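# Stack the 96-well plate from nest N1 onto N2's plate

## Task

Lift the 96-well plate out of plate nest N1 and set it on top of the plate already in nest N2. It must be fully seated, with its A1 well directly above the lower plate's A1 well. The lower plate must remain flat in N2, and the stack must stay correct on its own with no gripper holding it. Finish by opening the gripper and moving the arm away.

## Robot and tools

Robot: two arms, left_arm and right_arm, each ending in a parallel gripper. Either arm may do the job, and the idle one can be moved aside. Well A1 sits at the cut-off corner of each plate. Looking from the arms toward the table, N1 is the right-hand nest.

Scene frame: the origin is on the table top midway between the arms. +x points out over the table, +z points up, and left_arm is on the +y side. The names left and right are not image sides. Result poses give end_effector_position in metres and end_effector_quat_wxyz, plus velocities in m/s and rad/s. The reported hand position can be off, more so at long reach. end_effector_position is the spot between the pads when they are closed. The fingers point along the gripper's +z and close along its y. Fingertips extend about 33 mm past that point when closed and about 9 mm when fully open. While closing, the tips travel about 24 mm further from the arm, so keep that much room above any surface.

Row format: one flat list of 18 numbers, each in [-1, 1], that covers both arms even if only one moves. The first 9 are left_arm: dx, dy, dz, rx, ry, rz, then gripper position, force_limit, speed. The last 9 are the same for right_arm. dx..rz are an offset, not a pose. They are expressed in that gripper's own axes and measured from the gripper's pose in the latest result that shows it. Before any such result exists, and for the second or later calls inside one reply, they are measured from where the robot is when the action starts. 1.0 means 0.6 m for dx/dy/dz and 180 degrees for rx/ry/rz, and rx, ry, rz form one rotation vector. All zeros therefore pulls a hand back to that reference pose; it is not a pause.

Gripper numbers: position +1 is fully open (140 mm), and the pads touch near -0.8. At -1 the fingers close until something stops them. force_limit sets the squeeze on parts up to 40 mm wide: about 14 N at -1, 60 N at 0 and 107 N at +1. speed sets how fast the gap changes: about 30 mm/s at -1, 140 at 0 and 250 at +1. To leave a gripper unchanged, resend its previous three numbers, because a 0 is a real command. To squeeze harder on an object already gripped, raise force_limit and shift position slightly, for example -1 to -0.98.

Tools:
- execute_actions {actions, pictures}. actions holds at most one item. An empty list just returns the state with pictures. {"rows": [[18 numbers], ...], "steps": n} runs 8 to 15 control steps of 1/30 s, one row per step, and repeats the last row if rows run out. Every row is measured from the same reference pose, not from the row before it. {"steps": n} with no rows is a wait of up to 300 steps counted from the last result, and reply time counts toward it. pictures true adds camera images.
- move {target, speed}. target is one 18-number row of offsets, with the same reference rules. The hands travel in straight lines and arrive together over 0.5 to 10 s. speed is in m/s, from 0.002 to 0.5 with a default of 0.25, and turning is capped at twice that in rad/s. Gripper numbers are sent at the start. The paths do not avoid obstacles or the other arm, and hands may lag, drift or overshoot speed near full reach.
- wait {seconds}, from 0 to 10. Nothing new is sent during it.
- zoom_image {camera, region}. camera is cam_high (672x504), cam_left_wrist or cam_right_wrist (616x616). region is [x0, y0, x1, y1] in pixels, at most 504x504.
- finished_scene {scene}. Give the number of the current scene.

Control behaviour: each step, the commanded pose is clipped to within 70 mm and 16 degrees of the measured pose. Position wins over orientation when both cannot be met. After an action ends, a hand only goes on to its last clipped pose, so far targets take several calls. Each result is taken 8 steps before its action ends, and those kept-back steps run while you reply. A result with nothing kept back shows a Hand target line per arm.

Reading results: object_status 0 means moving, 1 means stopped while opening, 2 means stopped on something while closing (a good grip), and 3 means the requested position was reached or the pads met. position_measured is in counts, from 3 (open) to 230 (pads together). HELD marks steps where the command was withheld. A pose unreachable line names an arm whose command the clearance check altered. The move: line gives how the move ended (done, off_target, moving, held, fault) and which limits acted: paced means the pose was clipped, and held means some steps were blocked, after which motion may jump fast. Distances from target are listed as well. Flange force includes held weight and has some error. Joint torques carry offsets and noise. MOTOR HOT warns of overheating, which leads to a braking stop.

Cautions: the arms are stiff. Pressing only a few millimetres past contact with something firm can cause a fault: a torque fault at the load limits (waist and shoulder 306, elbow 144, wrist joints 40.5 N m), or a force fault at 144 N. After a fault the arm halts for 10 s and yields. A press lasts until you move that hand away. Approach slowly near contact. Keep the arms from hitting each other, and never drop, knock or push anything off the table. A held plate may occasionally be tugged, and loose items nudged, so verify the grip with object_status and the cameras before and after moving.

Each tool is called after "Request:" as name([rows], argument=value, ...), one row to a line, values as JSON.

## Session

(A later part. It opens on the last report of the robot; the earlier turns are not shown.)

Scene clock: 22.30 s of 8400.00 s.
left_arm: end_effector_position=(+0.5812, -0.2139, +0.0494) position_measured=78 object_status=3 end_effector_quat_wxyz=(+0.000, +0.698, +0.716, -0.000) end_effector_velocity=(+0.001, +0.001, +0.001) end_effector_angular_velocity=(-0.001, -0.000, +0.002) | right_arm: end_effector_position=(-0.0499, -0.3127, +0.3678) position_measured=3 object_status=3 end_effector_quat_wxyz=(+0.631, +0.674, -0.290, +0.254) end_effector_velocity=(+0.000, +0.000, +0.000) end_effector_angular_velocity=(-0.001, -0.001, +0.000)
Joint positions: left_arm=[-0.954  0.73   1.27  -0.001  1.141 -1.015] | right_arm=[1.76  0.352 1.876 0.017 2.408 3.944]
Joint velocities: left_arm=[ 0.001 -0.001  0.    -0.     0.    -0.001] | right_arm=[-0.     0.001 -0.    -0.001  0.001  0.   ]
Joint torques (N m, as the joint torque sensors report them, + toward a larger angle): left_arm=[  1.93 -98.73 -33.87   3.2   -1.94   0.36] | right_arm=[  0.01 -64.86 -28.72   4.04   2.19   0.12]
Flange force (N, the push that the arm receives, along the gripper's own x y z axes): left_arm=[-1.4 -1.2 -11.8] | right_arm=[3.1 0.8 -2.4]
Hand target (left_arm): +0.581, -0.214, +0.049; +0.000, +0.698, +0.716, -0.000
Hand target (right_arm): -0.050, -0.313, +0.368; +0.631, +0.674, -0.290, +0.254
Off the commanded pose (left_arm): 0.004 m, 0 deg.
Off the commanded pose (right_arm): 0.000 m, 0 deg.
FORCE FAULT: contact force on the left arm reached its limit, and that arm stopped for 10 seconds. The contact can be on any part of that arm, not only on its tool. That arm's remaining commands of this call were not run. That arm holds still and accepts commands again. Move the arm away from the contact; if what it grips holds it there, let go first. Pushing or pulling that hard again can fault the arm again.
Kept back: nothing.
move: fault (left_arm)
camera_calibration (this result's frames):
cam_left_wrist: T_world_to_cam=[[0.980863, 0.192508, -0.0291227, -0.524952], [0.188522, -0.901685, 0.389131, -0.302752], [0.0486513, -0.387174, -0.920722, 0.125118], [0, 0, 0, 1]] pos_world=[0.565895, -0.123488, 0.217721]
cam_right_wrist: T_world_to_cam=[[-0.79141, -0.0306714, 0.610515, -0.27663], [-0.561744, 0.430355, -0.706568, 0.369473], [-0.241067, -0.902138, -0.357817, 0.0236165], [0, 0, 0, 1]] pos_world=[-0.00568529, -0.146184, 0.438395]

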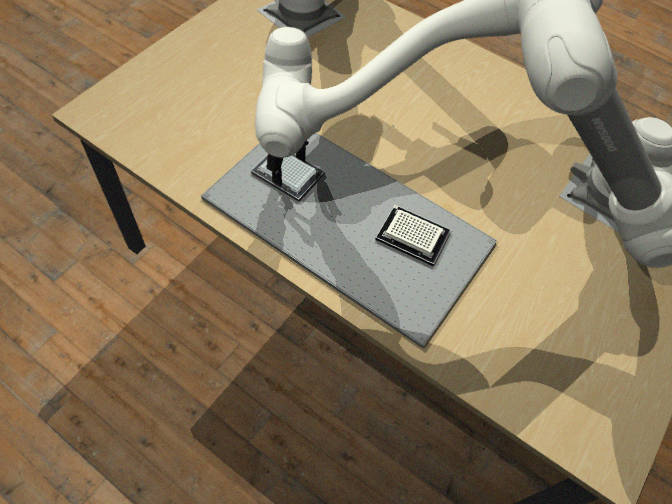

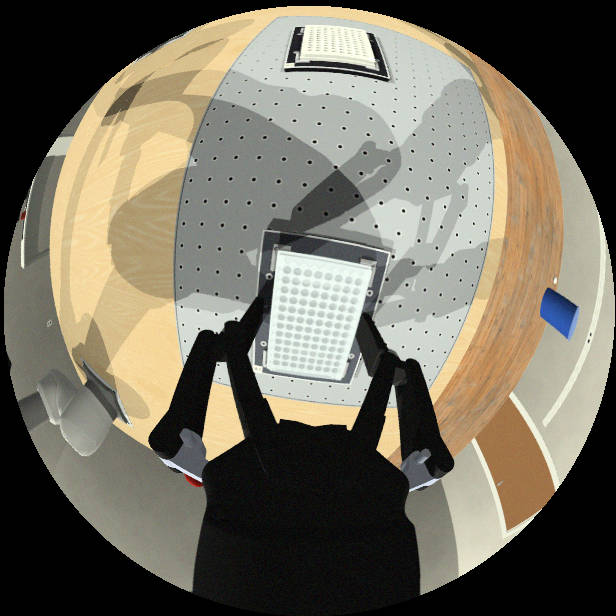

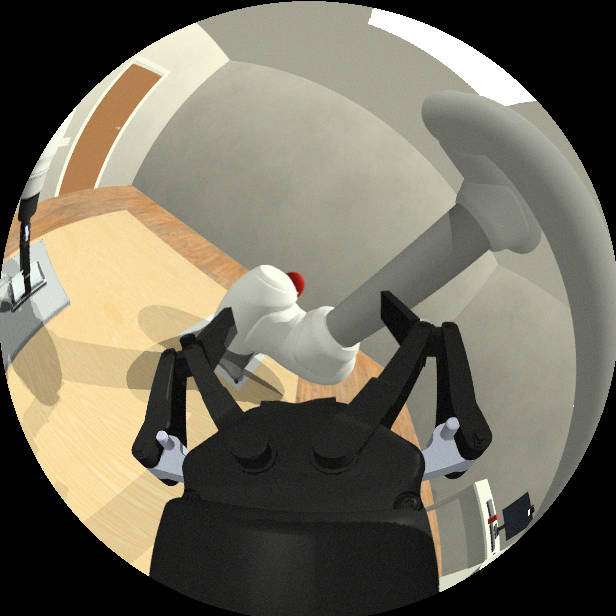

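Request:
move(target=[0,0,-0.011,0,0,0,0.4,0,0,0,0,0,0,0,0,1,0,0], speed=0.03)

Request:
move(target=[0,0,0,0,0,0,-1,-0.3,-0.7,0,0,0,0,0,0,1,0,0])

Request:
zoom_image(camera="cam_left_wrist", region=[210,220,410,420])

Scene clock: 23.30 s of 8400.00 s.
left_arm: end_effector_position=(+0.5812, -0.2139, +0.0560) position_measured=78 object_status=3 end_effector_quat_wxyz=(+0.000, +0.698, +0.716, -0.000) end_effector_velocity=(+0.001, +0.000, -0.001) end_effector_angular_velocity=(+0.000, +0.000, +0.002) | right_arm: end_effector_position=(-0.0499, -0.3127, +0.3678) position_measured=3 object_status=3 end_effector_quat_wxyz=(+0.631, +0.674, -0.290, +0.254) end_effector_velocity=(-0.000, +0.000, +0.000) end_effector_angular_velocity=(-0.001, -0.001, +0.001)
Joint positions: left_arm=[-0.954  0.725  1.265 -0.001  1.151 -1.015] | right_arm=[1.76  0.352 1.876 0.017 2.408 3.944]
Joint velocities: left_arm=[ 0.001  0.001 -0.     0.    -0.    -0.002] | right_arm=[ 0.    -0.    -0.    -0.     0.001  0.   ]
Joint torques (N m, as the joint torque sensors report them, + toward a larger angle): left_arm=[   0.91 -112.19  -37.54    3.51    0.29   -0.18] | right_arm=[ -1.83 -63.28 -27.84   3.68   1.93   0.03]
Flange force (N, the push that the arm receives, along the gripper's own x y z axes): left_arm=[-7.8 5.0 3.7] | right_arm=[2.5 5.8 -2.2]
Hand target (left_arm): +0.581, -0.214, +0.056; +0.000, +0.698, +0.716, -0.000
Hand target (right_arm): -0.050, -0.313, +0.368; +0.631, +0.674, -0.290, +0.254
Off the commanded pose (left_arm): 0.000 m, 0 deg.
Off the commanded pose (right_arm): 0.000 m, 0 deg.
Kept back: nothing.
move: done
camera_calibration (this result's frames):
cam_left_wrist: T_world_to_cam=[[0.980864, 0.192502, -0.0291218, -0.524756], [0.188516, -0.901683, 0.389139, -0.305309], [0.0486516, -0.387183, -0.920719, 0.131201], [0, 0, 0, 1]] pos_world=[0.565887, -0.123476, 0.224325]
cam_right_wrist: T_world_to_cam=[[-0.79141, -0.0306715, 0.610515, -0.27663], [-0.561744, 0.430356, -0.706568, 0.369473], [-0.241067, -0.902138, -0.357817, 0.0236167], [0, 0, 0, 1]] pos_world=[-0.00568529, -0.146184, 0.438395]

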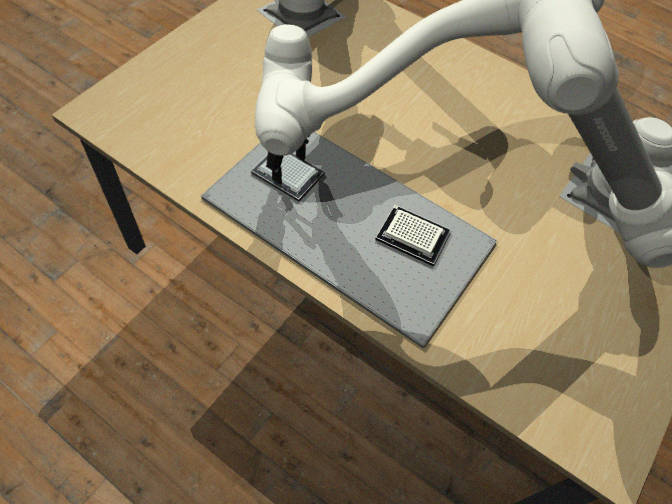

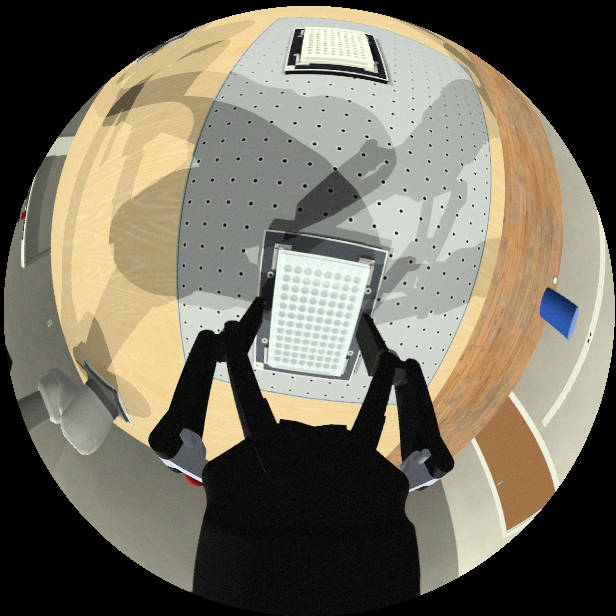

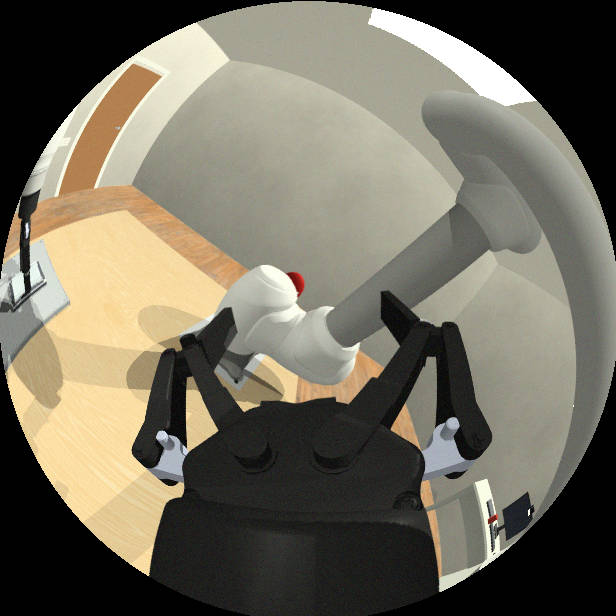

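Scene clock: 23.80 s of 8400.00 s.
left_arm: end_effector_position=(+0.5815, -0.2140, +0.0564) position_measured=106 object_status=2 end_effector_quat_wxyz=(+0.000, +0.698, +0.716, -0.000) end_effector_velocity=(-0.002, +0.001, -0.002) end_effector_angular_velocity=(+0.003, +0.002, -0.001) | right_arm: end_effector_position=(-0.0499, -0.3127, +0.3678) position_measured=3 object_status=3 end_effector_quat_wxyz=(+0.631, +0.674, -0.290, +0.254) end_effector_velocity=(-0.000, +0.000, +0.000) end_effector_angular_velocity=(-0.001, +0.001, +0.001)
Joint positions: left_arm=[-0.954  0.725  1.265 -0.     1.151 -1.015] | right_arm=[1.76  0.352 1.876 0.017 2.408 3.944]
Joint velocities: left_arm=[-0.001 -0.     0.004  0.     0.     0.   ] | right_arm=[ 0.001  0.    -0.    -0.     0.001 -0.001]
Joint torques (N m, as the joint torque sensors report them, + toward a larger angle): left_arm=[-24.61 -83.44 -14.06  -6.9    5.99   0.1 ] | right_arm=[ -0.6  -63.01 -28.65   3.84   2.2    0.01]
Flange force (N, the push that the arm receives, along the gripper's own x y z axes): left_arm=[-5.9 35.1 -24.3] | right_arm=[3.8 3.7 0.0]
Hand target (left_arm): +0.581, -0.214, +0.056; +0.000, +0.698, +0.716, -0.000
Hand target (right_arm): -0.050, -0.313, +0.368; +0.631, +0.674, -0.290, +0.254
Off the commanded pose (left_arm): 0.000 m, 0 deg.
Off the commanded pose (right_arm): 0.000 m, 0 deg.
Kept back: nothing.
move: done
camera_calibration (this result's frames):
cam_left_wrist: T_world_to_cam=[[0.980913, 0.192351, -0.0284619, -0.525139], [0.188106, -0.901638, 0.389442, -0.30533], [0.0492474, -0.387363, -0.920611, 0.131093], [0, 0, 0, 1]] pos_world=[0.566095, -0.123505, 0.224648]
cam_right_wrist: T_world_to_cam=[[-0.79141, -0.0306713, 0.610515, -0.27663], [-0.561744, 0.430356, -0.706568, 0.369473], [-0.241067, -0.902138, -0.357817, 0.0236166], [0, 0, 0, 1]] pos_world=[-0.00568525, -0.146184, 0.438395]

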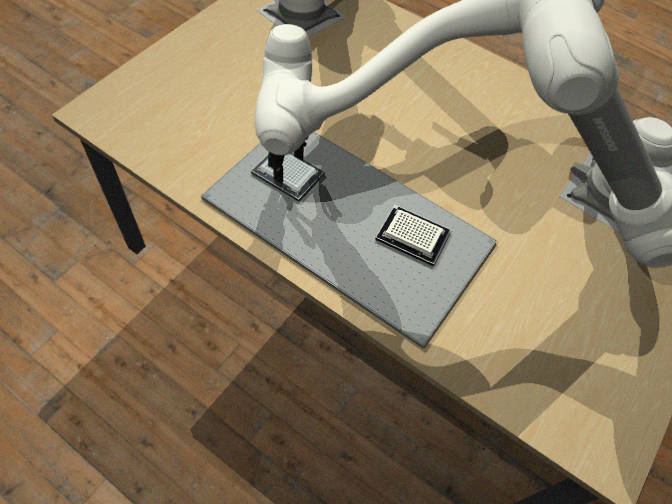

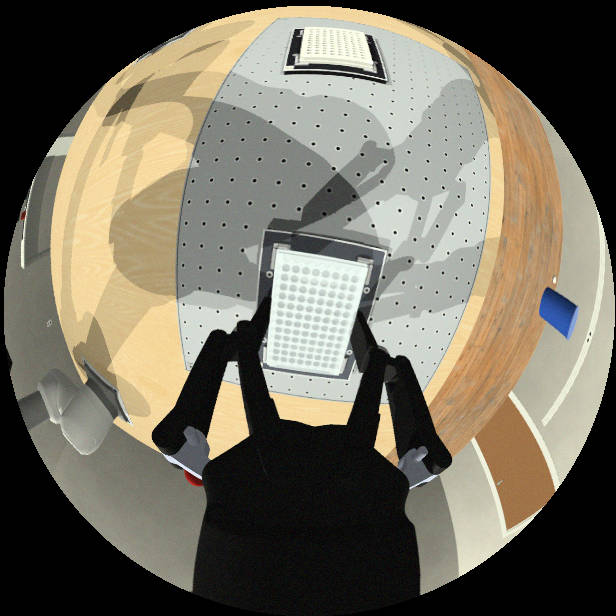

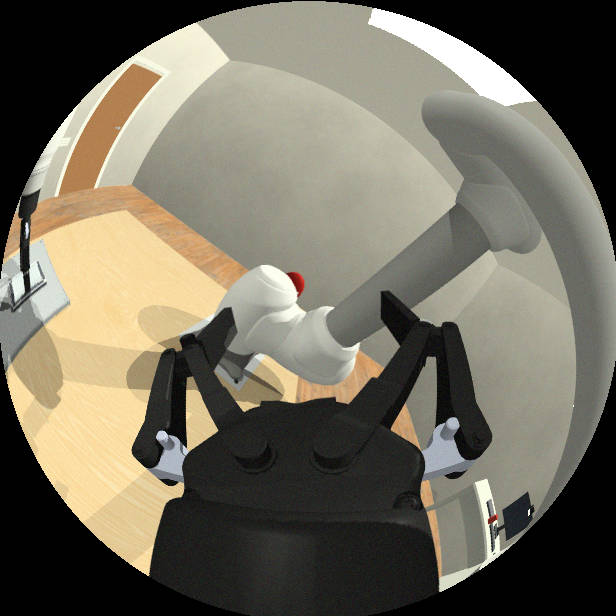

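Region (210, 220, 410, 420) of cam_left_wrist's 616x616 image, scaled by 2.520, with more detail than that image has.

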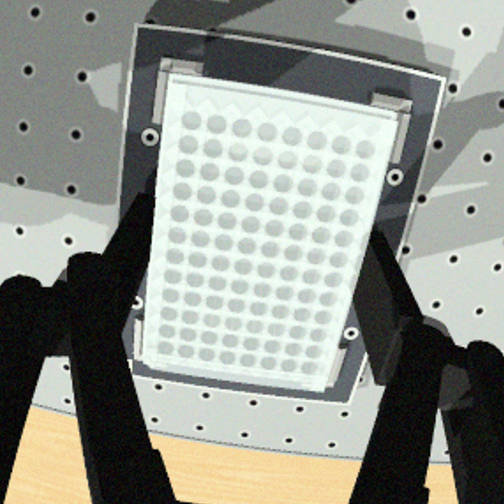

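Request:
move(target=[0,0.0015,-0.001,0,0,0,-0.98,0.2,-0.7,0,0,0,0,0,0,1,0,0], speed=0.01)

Scene clock: 24.73 s of 8400.00 s.
left_arm: end_effector_position=(+0.5823, -0.2140, +0.0569) position_measured=110 object_status=2 end_effector_quat_wxyz=(+0.000, +0.698, +0.716, -0.000) end_effector_velocity=(+0.000, +0.000, -0.000) end_effector_angular_velocity=(+0.000, -0.000, +0.000) | right_arm: end_effector_position=(-0.0499, -0.3127, +0.3678) position_measured=3 object_status=3 end_effector_quat_wxyz=(+0.631, +0.674, -0.290, +0.254) end_effector_velocity=(+0.001, -0.000, +0.000) end_effector_angular_velocity=(-0.001, -0.001, +0.000)
Joint positions: left_arm=[-0.954  0.726  1.263 -0.     1.152 -1.015] | right_arm=[1.76  0.352 1.876 0.017 2.408 3.944]
Joint velocities: left_arm=[ 0.  0.  0.  0. -0.  0.] | right_arm=[-0.001 -0.     0.    -0.002  0.001 -0.001]
Joint torques (N m, as the joint torque sensors report them, + toward a larger angle): left_arm=[-17.05 -90.85 -21.11  -3.4    3.23   0.18] | right_arm=[ -0.18 -63.53 -29.11   3.66   2.03  -0.05]
Flange force (N, the push that the arm receives, along the gripper's own x y z axes): left_arm=[-6.1 26.1 -18.3] | right_arm=[3.4 2.9 0.0]
Hand target (left_arm): +0.582, -0.214, +0.057; +0.000, +0.698, +0.716, -0.000
Hand target (right_arm): -0.050, -0.313, +0.368; +0.631, +0.674, -0.290, +0.254
Off the commanded pose (left_arm): 0.000 m, 0 deg.
Off the commanded pose (right_arm): 0.000 m, 0 deg.
Kept back: nothing.
move: done
camera_calibration (this result's frames):
cam_left_wrist: T_world_to_cam=[[0.98089, 0.192422, -0.0287907, -0.525809], [0.188301, -0.90162, 0.389389, -0.305783], [0.0489688, -0.38737, -0.920623, 0.131673], [0, 0, 0, 1]] pos_world=[0.566892, -0.123517, 0.225151]
cam_right_wrist: T_world_to_cam=[[-0.79141, -0.0306713, 0.610515, -0.27663], [-0.561744, 0.430356, -0.706568, 0.369473], [-0.241067, -0.902138, -0.357817, 0.0236166], [0, 0, 0, 1]] pos_world=[-0.00568527, -0.146184, 0.438395]

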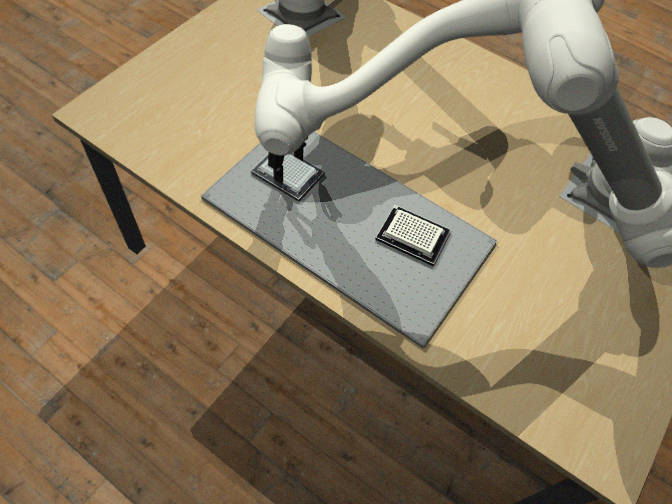

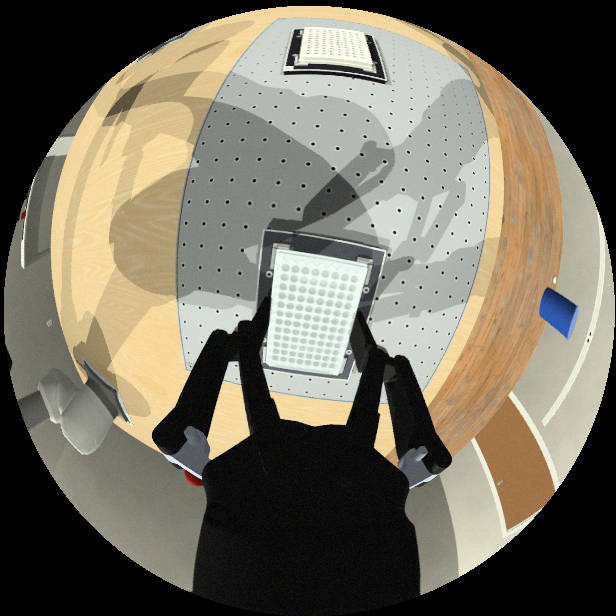

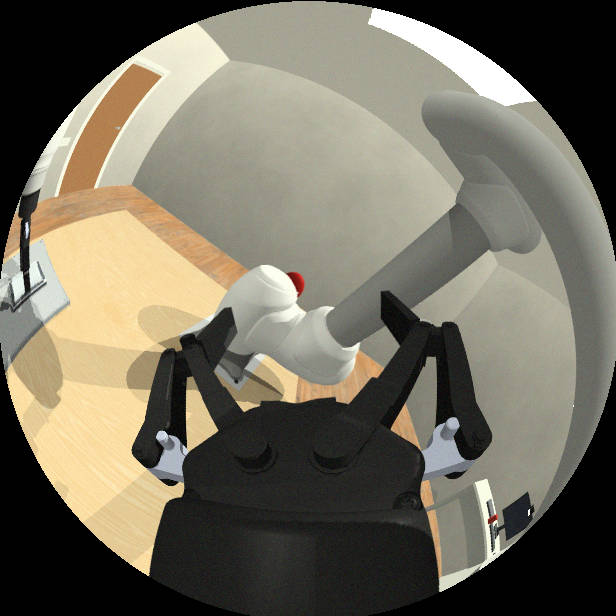

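Request:
move(target=[0,0.001,-0.06,0,0,0,-0.98,0.2,-0.7,0,0,0,0,0,0,1,0,0], speed=0.06)

Request:
move(target=[0.638,-0.0535,0,0,0,-0.0444,-0.98,0.2,-0.7,0,0,0,0,0,0,1,0,0], speed=0.3)

Request:
move(target=[0,0,0.028,0,0,0,-0.98,0.2,-0.7,0,0,0,0,0,0,1,0,0], speed=0.04)

Request:
zoom_image(camera="cam_left_wrist", region=[210,220,410,420])

Request:
zoom_image(camera="cam_high", region=[365,185,465,275])

Scene clock: 26.13 s of 8400.00 s.
left_arm: end_effector_position=(+0.5828, -0.2139, +0.0929) position_measured=110 object_status=2 end_effector_quat_wxyz=(+0.000, +0.698, +0.716, -0.000) end_effector_velocity=(-0.000, +0.001, -0.001) end_effector_angular_velocity=(+0.001, +0.001, -0.001) | right_arm: end_effector_position=(-0.0499, -0.3127, +0.3678) position_measured=3 object_status=3 end_effector_quat_wxyz=(+0.631, +0.674, -0.290, +0.254) end_effector_velocity=(-0.001, -0.000, +0.000) end_effector_angular_velocity=(-0.001, +0.003, -0.002)
Joint positions: left_arm=[-0.953  0.703  1.234 -0.     1.204 -1.014] | right_arm=[1.76  0.352 1.876 0.017 2.408 3.944]
Joint velocities: left_arm=[ 0.     0.     0.001 -0.     0.     0.001] | right_arm=[ 0.     0.     0.     0.003  0.001 -0.   ]
Joint torques (N m, as the joint torque sensors report them, + toward a larger angle): left_arm=[   2.82 -109.73  -37.06    3.38    0.12    0.07] | right_arm=[ -1.3  -64.41 -27.69   3.93   2.27   0.01]
Flange force (N, the push that the arm receives, along the gripper's own x y z axes): left_arm=[-11.4 3.9 2.5] | right_arm=[1.9 3.7 -3.7]
Hand target (left_arm): +0.583, -0.214, +0.093; +0.000, +0.698, +0.716, -0.000
Hand target (right_arm): -0.050, -0.313, +0.368; +0.631, +0.674, -0.290, +0.254
Off the commanded pose (left_arm): 0.000 m, 0 deg.
Off the commanded pose (right_arm): 0.000 m, 0 deg.
Kept back: nothing.
move: done
camera_calibration (this result's frames):
cam_left_wrist: T_world_to_cam=[[0.980885, 0.19245, -0.0287595, -0.525357], [0.188312, -0.901601, 0.389429, -0.319835], [0.0490158, -0.387401, -0.920607, 0.164828], [0, 0, 0, 1]] pos_world=[0.567464, -0.123404, 0.261186]
cam_right_wrist: T_world_to_cam=[[-0.79141, -0.0306714, 0.610515, -0.27663], [-0.561744, 0.430356, -0.706568, 0.369473], [-0.241067, -0.902138, -0.357817, 0.0236166], [0, 0, 0, 1]] pos_world=[-0.00568525, -0.146184, 0.438395]

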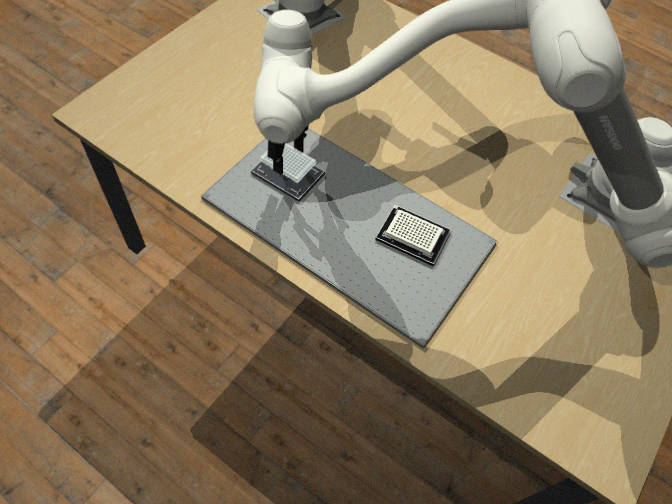

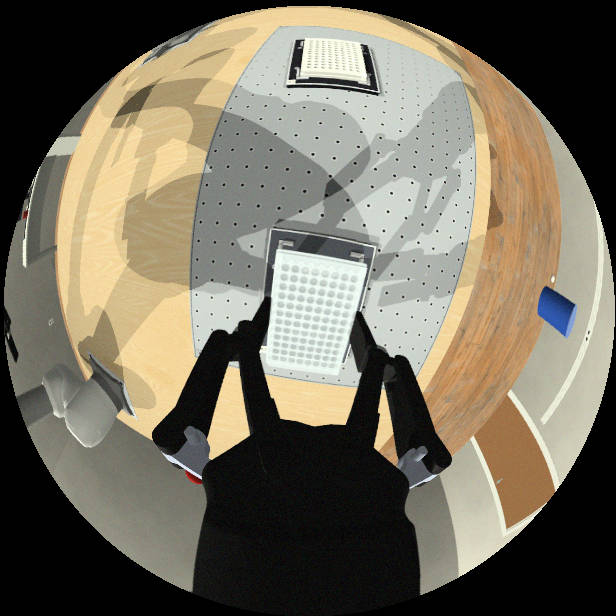

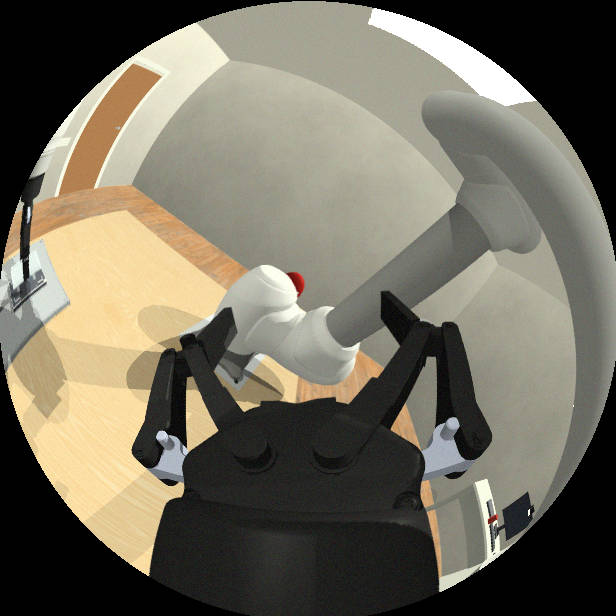

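Scene clock: 27.83 s of 8400.00 s.
left_arm: end_effector_position=(+0.5407, +0.1679, +0.0918) position_measured=110 object_status=2 end_effector_quat_wxyz=(+0.000, +0.646, +0.763, -0.000) end_effector_velocity=(+0.000, +0.000, +0.001) end_effector_angular_velocity=(-0.001, -0.001, +0.002) | right_arm: end_effector_position=(-0.0499, -0.3127, +0.3678) position_measured=3 object_status=3 end_effector_quat_wxyz=(+0.631, +0.674, -0.290, +0.254) end_effector_velocity=(+0.000, -0.000, -0.001) end_effector_angular_velocity=(+0.002, -0.001, -0.000)
Joint positions: left_arm=[-0.663  0.265  1.929 -0.001  0.947 -0.862] | right_arm=[1.76  0.352 1.876 0.017 2.408 3.944]
Joint velocities: left_arm=[ 0.001 -0.001  0.    -0.     0.    -0.002] | right_arm=[-0.001 -0.     0.    -0.001 -0.002  0.   ]
Joint torques (N m, as the joint torque sensors report them, + toward a larger angle): left_arm=[  2.91 -64.83 -32.45   3.09   0.23  -0.09] | right_arm=[ -0.25 -65.14 -28.9    4.26   1.96  -0.32]
Flange force (N, the push that the arm receives, along the gripper's own x y z axes): left_arm=[-8.7 1.8 2.8] | right_arm=[2.9 1.5 -2.4]
Hand target (left_arm): +0.541, +0.168, +0.092; +0.000, +0.646, +0.763, -0.000
Hand target (right_arm): -0.050, -0.313, +0.368; +0.631, +0.674, -0.290, +0.254
Off the commanded pose (left_arm): 0.001 m, 0 deg.
Off the commanded pose (right_arm): 0.000 m, 0 deg.
Kept back: nothing.
move: done
camera_calibration (this result's frames):
cam_left_wrist: T_world_to_cam=[[0.944646, 0.326773, -0.0293665, -0.560453], [0.311899, -0.866653, 0.389399, -0.0399464], [0.101795, -0.377004, -0.920601, 0.283437], [0, 0, 0, 1]] pos_world=[0.513037, 0.255378, 0.260029]
cam_right_wrist: T_world_to_cam=[[-0.79141, -0.0306713, 0.610515, -0.27663], [-0.561744, 0.430355, -0.706568, 0.369473], [-0.241067, -0.902138, -0.357817, 0.0236165], [0, 0, 0, 1]] pos_world=[-0.00568531, -0.146184, 0.438395]

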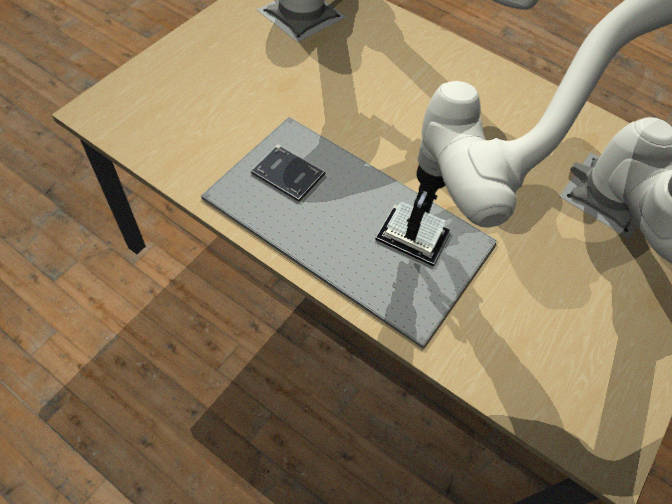

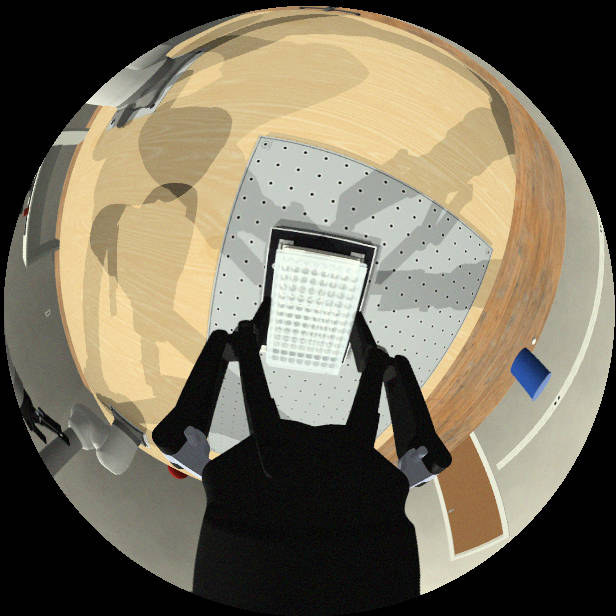

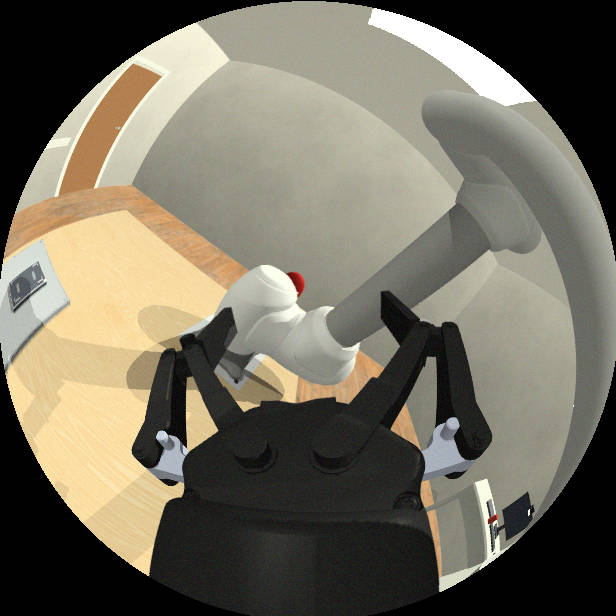

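Scene clock: 28.53 s of 8400.00 s.
left_arm: end_effector_position=(+0.5408, +0.1679, +0.0750) position_measured=110 object_status=2 end_effector_quat_wxyz=(+0.000, +0.646, +0.763, -0.001) end_effector_velocity=(-0.000, +0.000, -0.000) end_effector_angular_velocity=(+0.000, +0.000, -0.001) | right_arm: end_effector_position=(-0.0499, -0.3127, +0.3678) position_measured=3 object_status=3 end_effector_quat_wxyz=(+0.631, +0.674, -0.290, +0.254) end_effector_velocity=(+0.000, -0.000, -0.000) end_effector_angular_velocity=(+0.002, -0.001, +0.001)
Joint positions: left_arm=[-0.663  0.283  1.943 -0.001  0.916 -0.862] | right_arm=[1.76  0.352 1.876 0.017 2.408 3.944]
Joint velocities: left_arm=[-0.     0.     0.001  0.    -0.     0.001] | right_arm=[ 0.    -0.001 -0.    -0.001 -0.002  0.   ]
Joint torques (N m, as the joint torque sensors report them, + toward a larger angle): left_arm=[  2.33 -65.55 -32.15   3.03   0.09  -0.09] | right_arm=[ -1.8  -65.36 -28.63   3.64   2.01  -0.4 ]
Flange force (N, the push that the arm receives, along the gripper's own x y z axes): left_arm=[-7.1 1.6 3.0] | right_arm=[-0.2 4.3 -3.2]
Hand target (left_arm): +0.541, +0.168, +0.075; +0.000, +0.646, +0.763, -0.000
Hand target (right_arm): -0.050, -0.313, +0.368; +0.631, +0.674, -0.290, +0.254
Off the commanded pose (left_arm): 0.000 m, 0 deg.
Off the commanded pose (right_arm): 0.000 m, 0 deg.
Kept back: nothing.
move: done
camera_calibration (this result's frames):
cam_left_wrist: T_world_to_cam=[[0.944632, 0.326812, -0.0293893, -0.56095], [0.31194, -0.866625, 0.38943, -0.0334756], [0.101801, -0.377035, -0.920587, 0.267978], [0, 0, 0, 1]] pos_world=[0.513054, 0.255352, 0.243248]
cam_right_wrist: T_world_to_cam=[[-0.79141, -0.0306714, 0.610515, -0.27663], [-0.561744, 0.430356, -0.706568, 0.369473], [-0.241067, -0.902138, -0.357817, 0.0236166], [0, 0, 0, 1]] pos_world=[-0.00568525, -0.146184, 0.438395]

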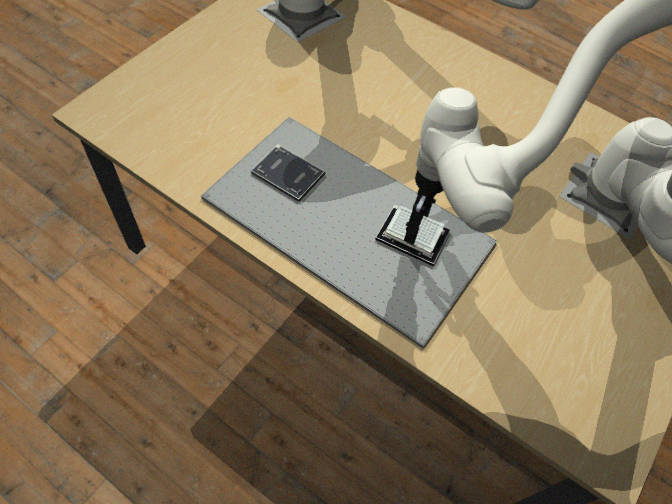

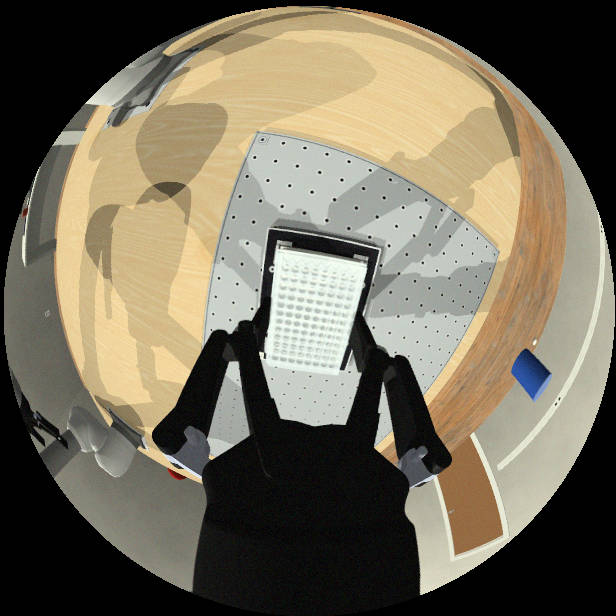

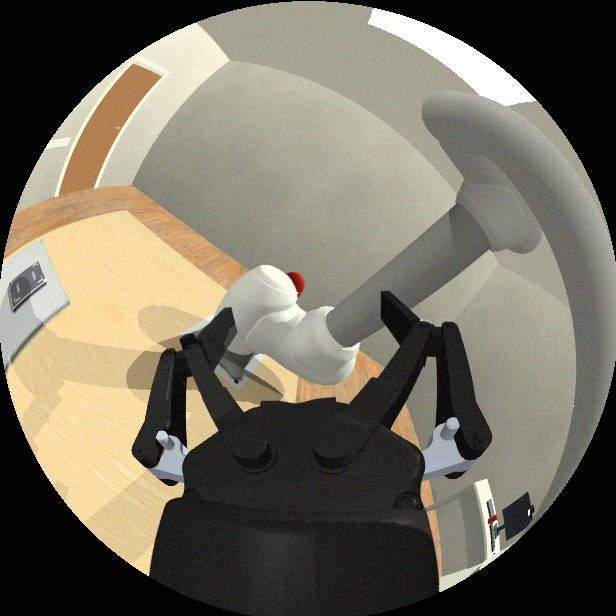

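Region (210, 220, 410, 420) of cam_left_wrist's 616x616 image, scaled by 2.520, with more detail than that image has.

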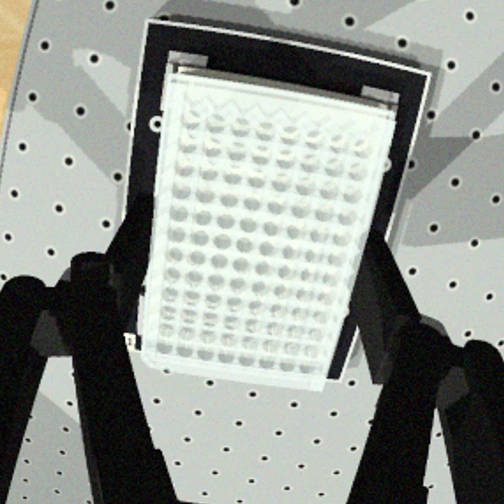

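Region (365, 185, 465, 275) of cam_high's 672x504 image, scaled by 5.040, with more detail than that image has; it fills the top 454 rows of this view, and the rest is white.

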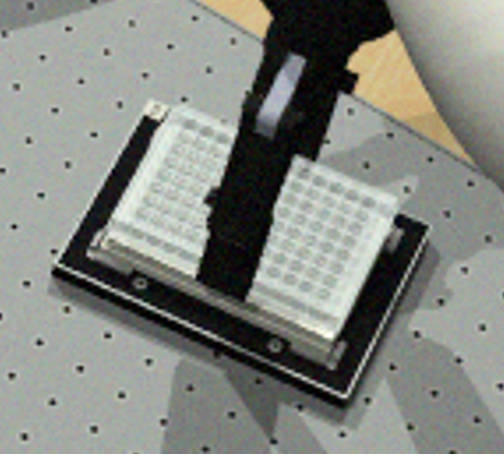

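Request:
zoom_image(camera="cam_left_wrist", region=[260,220,390,295])

Region (260, 220, 390, 295) of cam_left_wrist's 616x616 image, scaled by 3.877, with more detail than that image has; it fills the top 291 rows of this view, and the rest is white.

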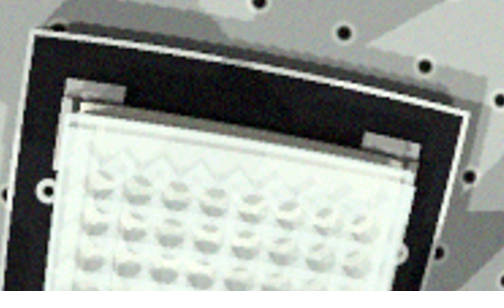

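Request:
move(target=[0.0013,0.001,0.004,0,0,0.0039,-0.98,0.2,-0.7,0,0,0,0,0,0,1,0,0], speed=0.01)

Request:
zoom_image(camera="cam_left_wrist", region=[260,220,390,295])

Request:
zoom_image(camera="cam_high", region=[370,200,460,270])

Scene clock: 30.13 s of 8400.00 s.
left_arm: end_effector_position=(+0.5412, +0.1687, +0.0726) position_measured=110 object_status=2 end_effector_quat_wxyz=(+0.000, +0.651, +0.759, -0.001) end_effector_velocity=(-0.001, -0.000, -0.001) end_effector_angular_velocity=(+0.001, +0.001, -0.000) | right_arm: end_effector_position=(-0.0499, -0.3127, +0.3678) position_measured=3 object_status=3 end_effector_quat_wxyz=(+0.631, +0.674, -0.290, +0.254) end_effector_velocity=(+0.000, -0.000, -0.000) end_effector_angular_velocity=(+0.001, -0.001, +0.002)
Joint positions: left_arm=[-0.661  0.285  1.945 -0.001  0.911 -0.849] | right_arm=[1.76  0.352 1.876 0.017 2.408 3.944]
Joint velocities: left_arm=[-0.001  0.001  0.    -0.    -0.    -0.001] | right_arm=[ 0.    -0.     0.    -0.002 -0.    -0.   ]
Joint torques (N m, as the joint torque sensors report them, + toward a larger angle): left_arm=[  2.95 -66.2  -32.49   3.04   0.24  -0.14] | right_arm=[ -0.59 -67.96 -29.1    4.07   1.86  -0.2 ]
Flange force (N, the push that the arm receives, along the gripper's own x y z axes): left_arm=[-7.6 1.0 4.4] | right_arm=[-0.1 -0.1 -5.6]
Hand target (left_arm): +0.541, +0.169, +0.073; +0.000, +0.651, +0.759, -0.001
Hand target (right_arm): -0.050, -0.313, +0.368; +0.631, +0.674, -0.290, +0.254
Off the commanded pose (left_arm): 0.000 m, 0 deg.
Off the commanded pose (right_arm): 0.000 m, 0 deg.
Kept back: nothing.
move: done
camera_calibration (this result's frames):
cam_left_wrist: T_world_to_cam=[[0.94857, 0.315202, -0.0293747, -0.561913], [0.301281, -0.870385, 0.389436, -0.0255383], [0.0971834, -0.378257, -0.920585, 0.268751], [0, 0, 0, 1]] pos_world=[0.51459, 0.256545, 0.240848]
cam_right_wrist: T_world_to_cam=[[-0.79141, -0.0306714, 0.610515, -0.27663], [-0.561744, 0.430356, -0.706568, 0.369473], [-0.241067, -0.902138, -0.357817, 0.0236166], [0, 0, 0, 1]] pos_world=[-0.00568523, -0.146184, 0.438395]

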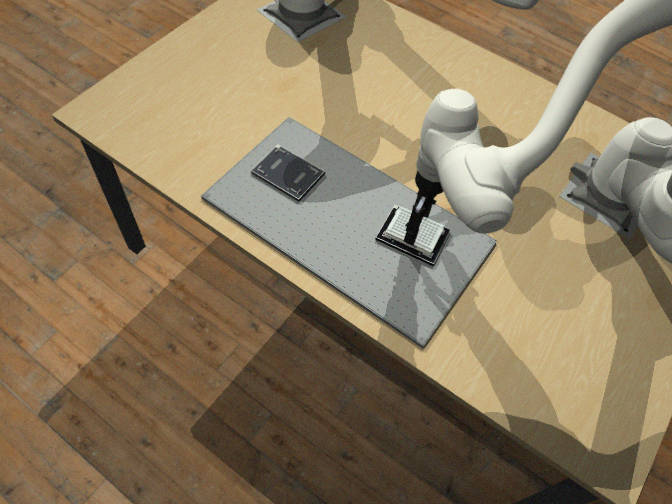

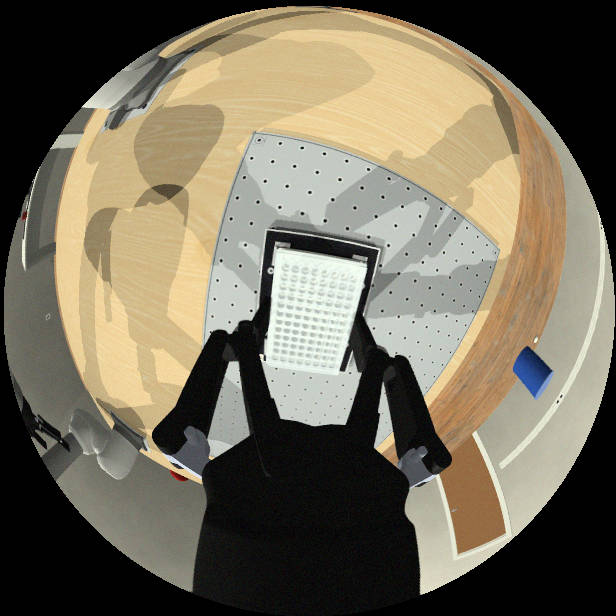

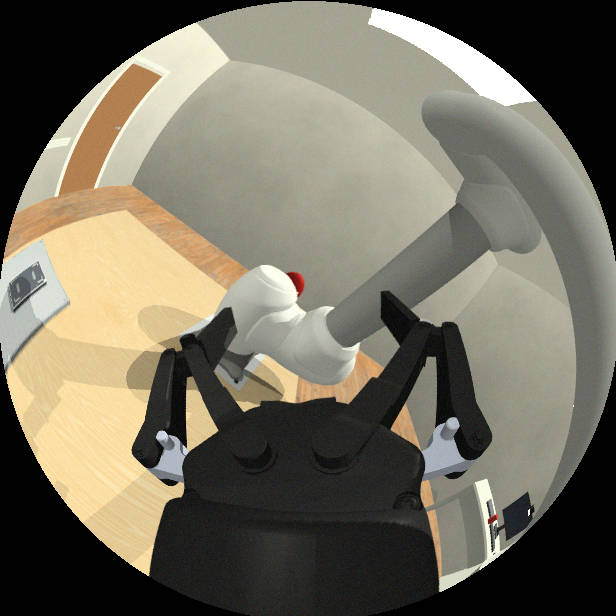

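Region (260, 220, 390, 295) of cam_left_wrist's 616x616 image, scaled by 3.877, with more detail than that image has; it fills the top 291 rows of this view, and the rest is white.

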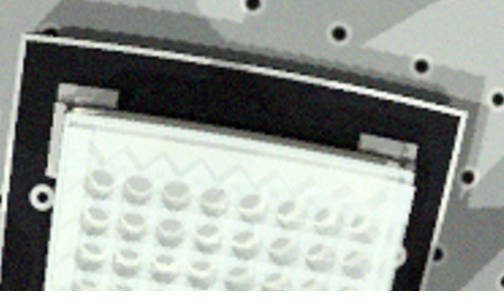

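Region (370, 200, 460, 270) of cam_high's 672x504 image, scaled by 5.600, with more detail than that image has.

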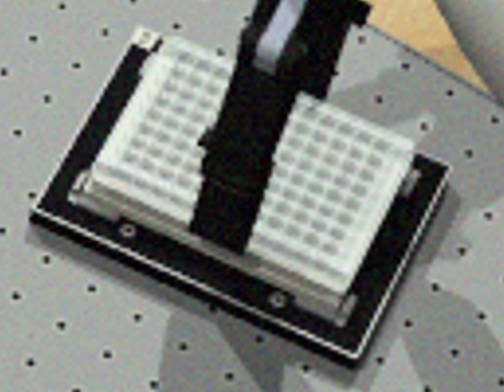

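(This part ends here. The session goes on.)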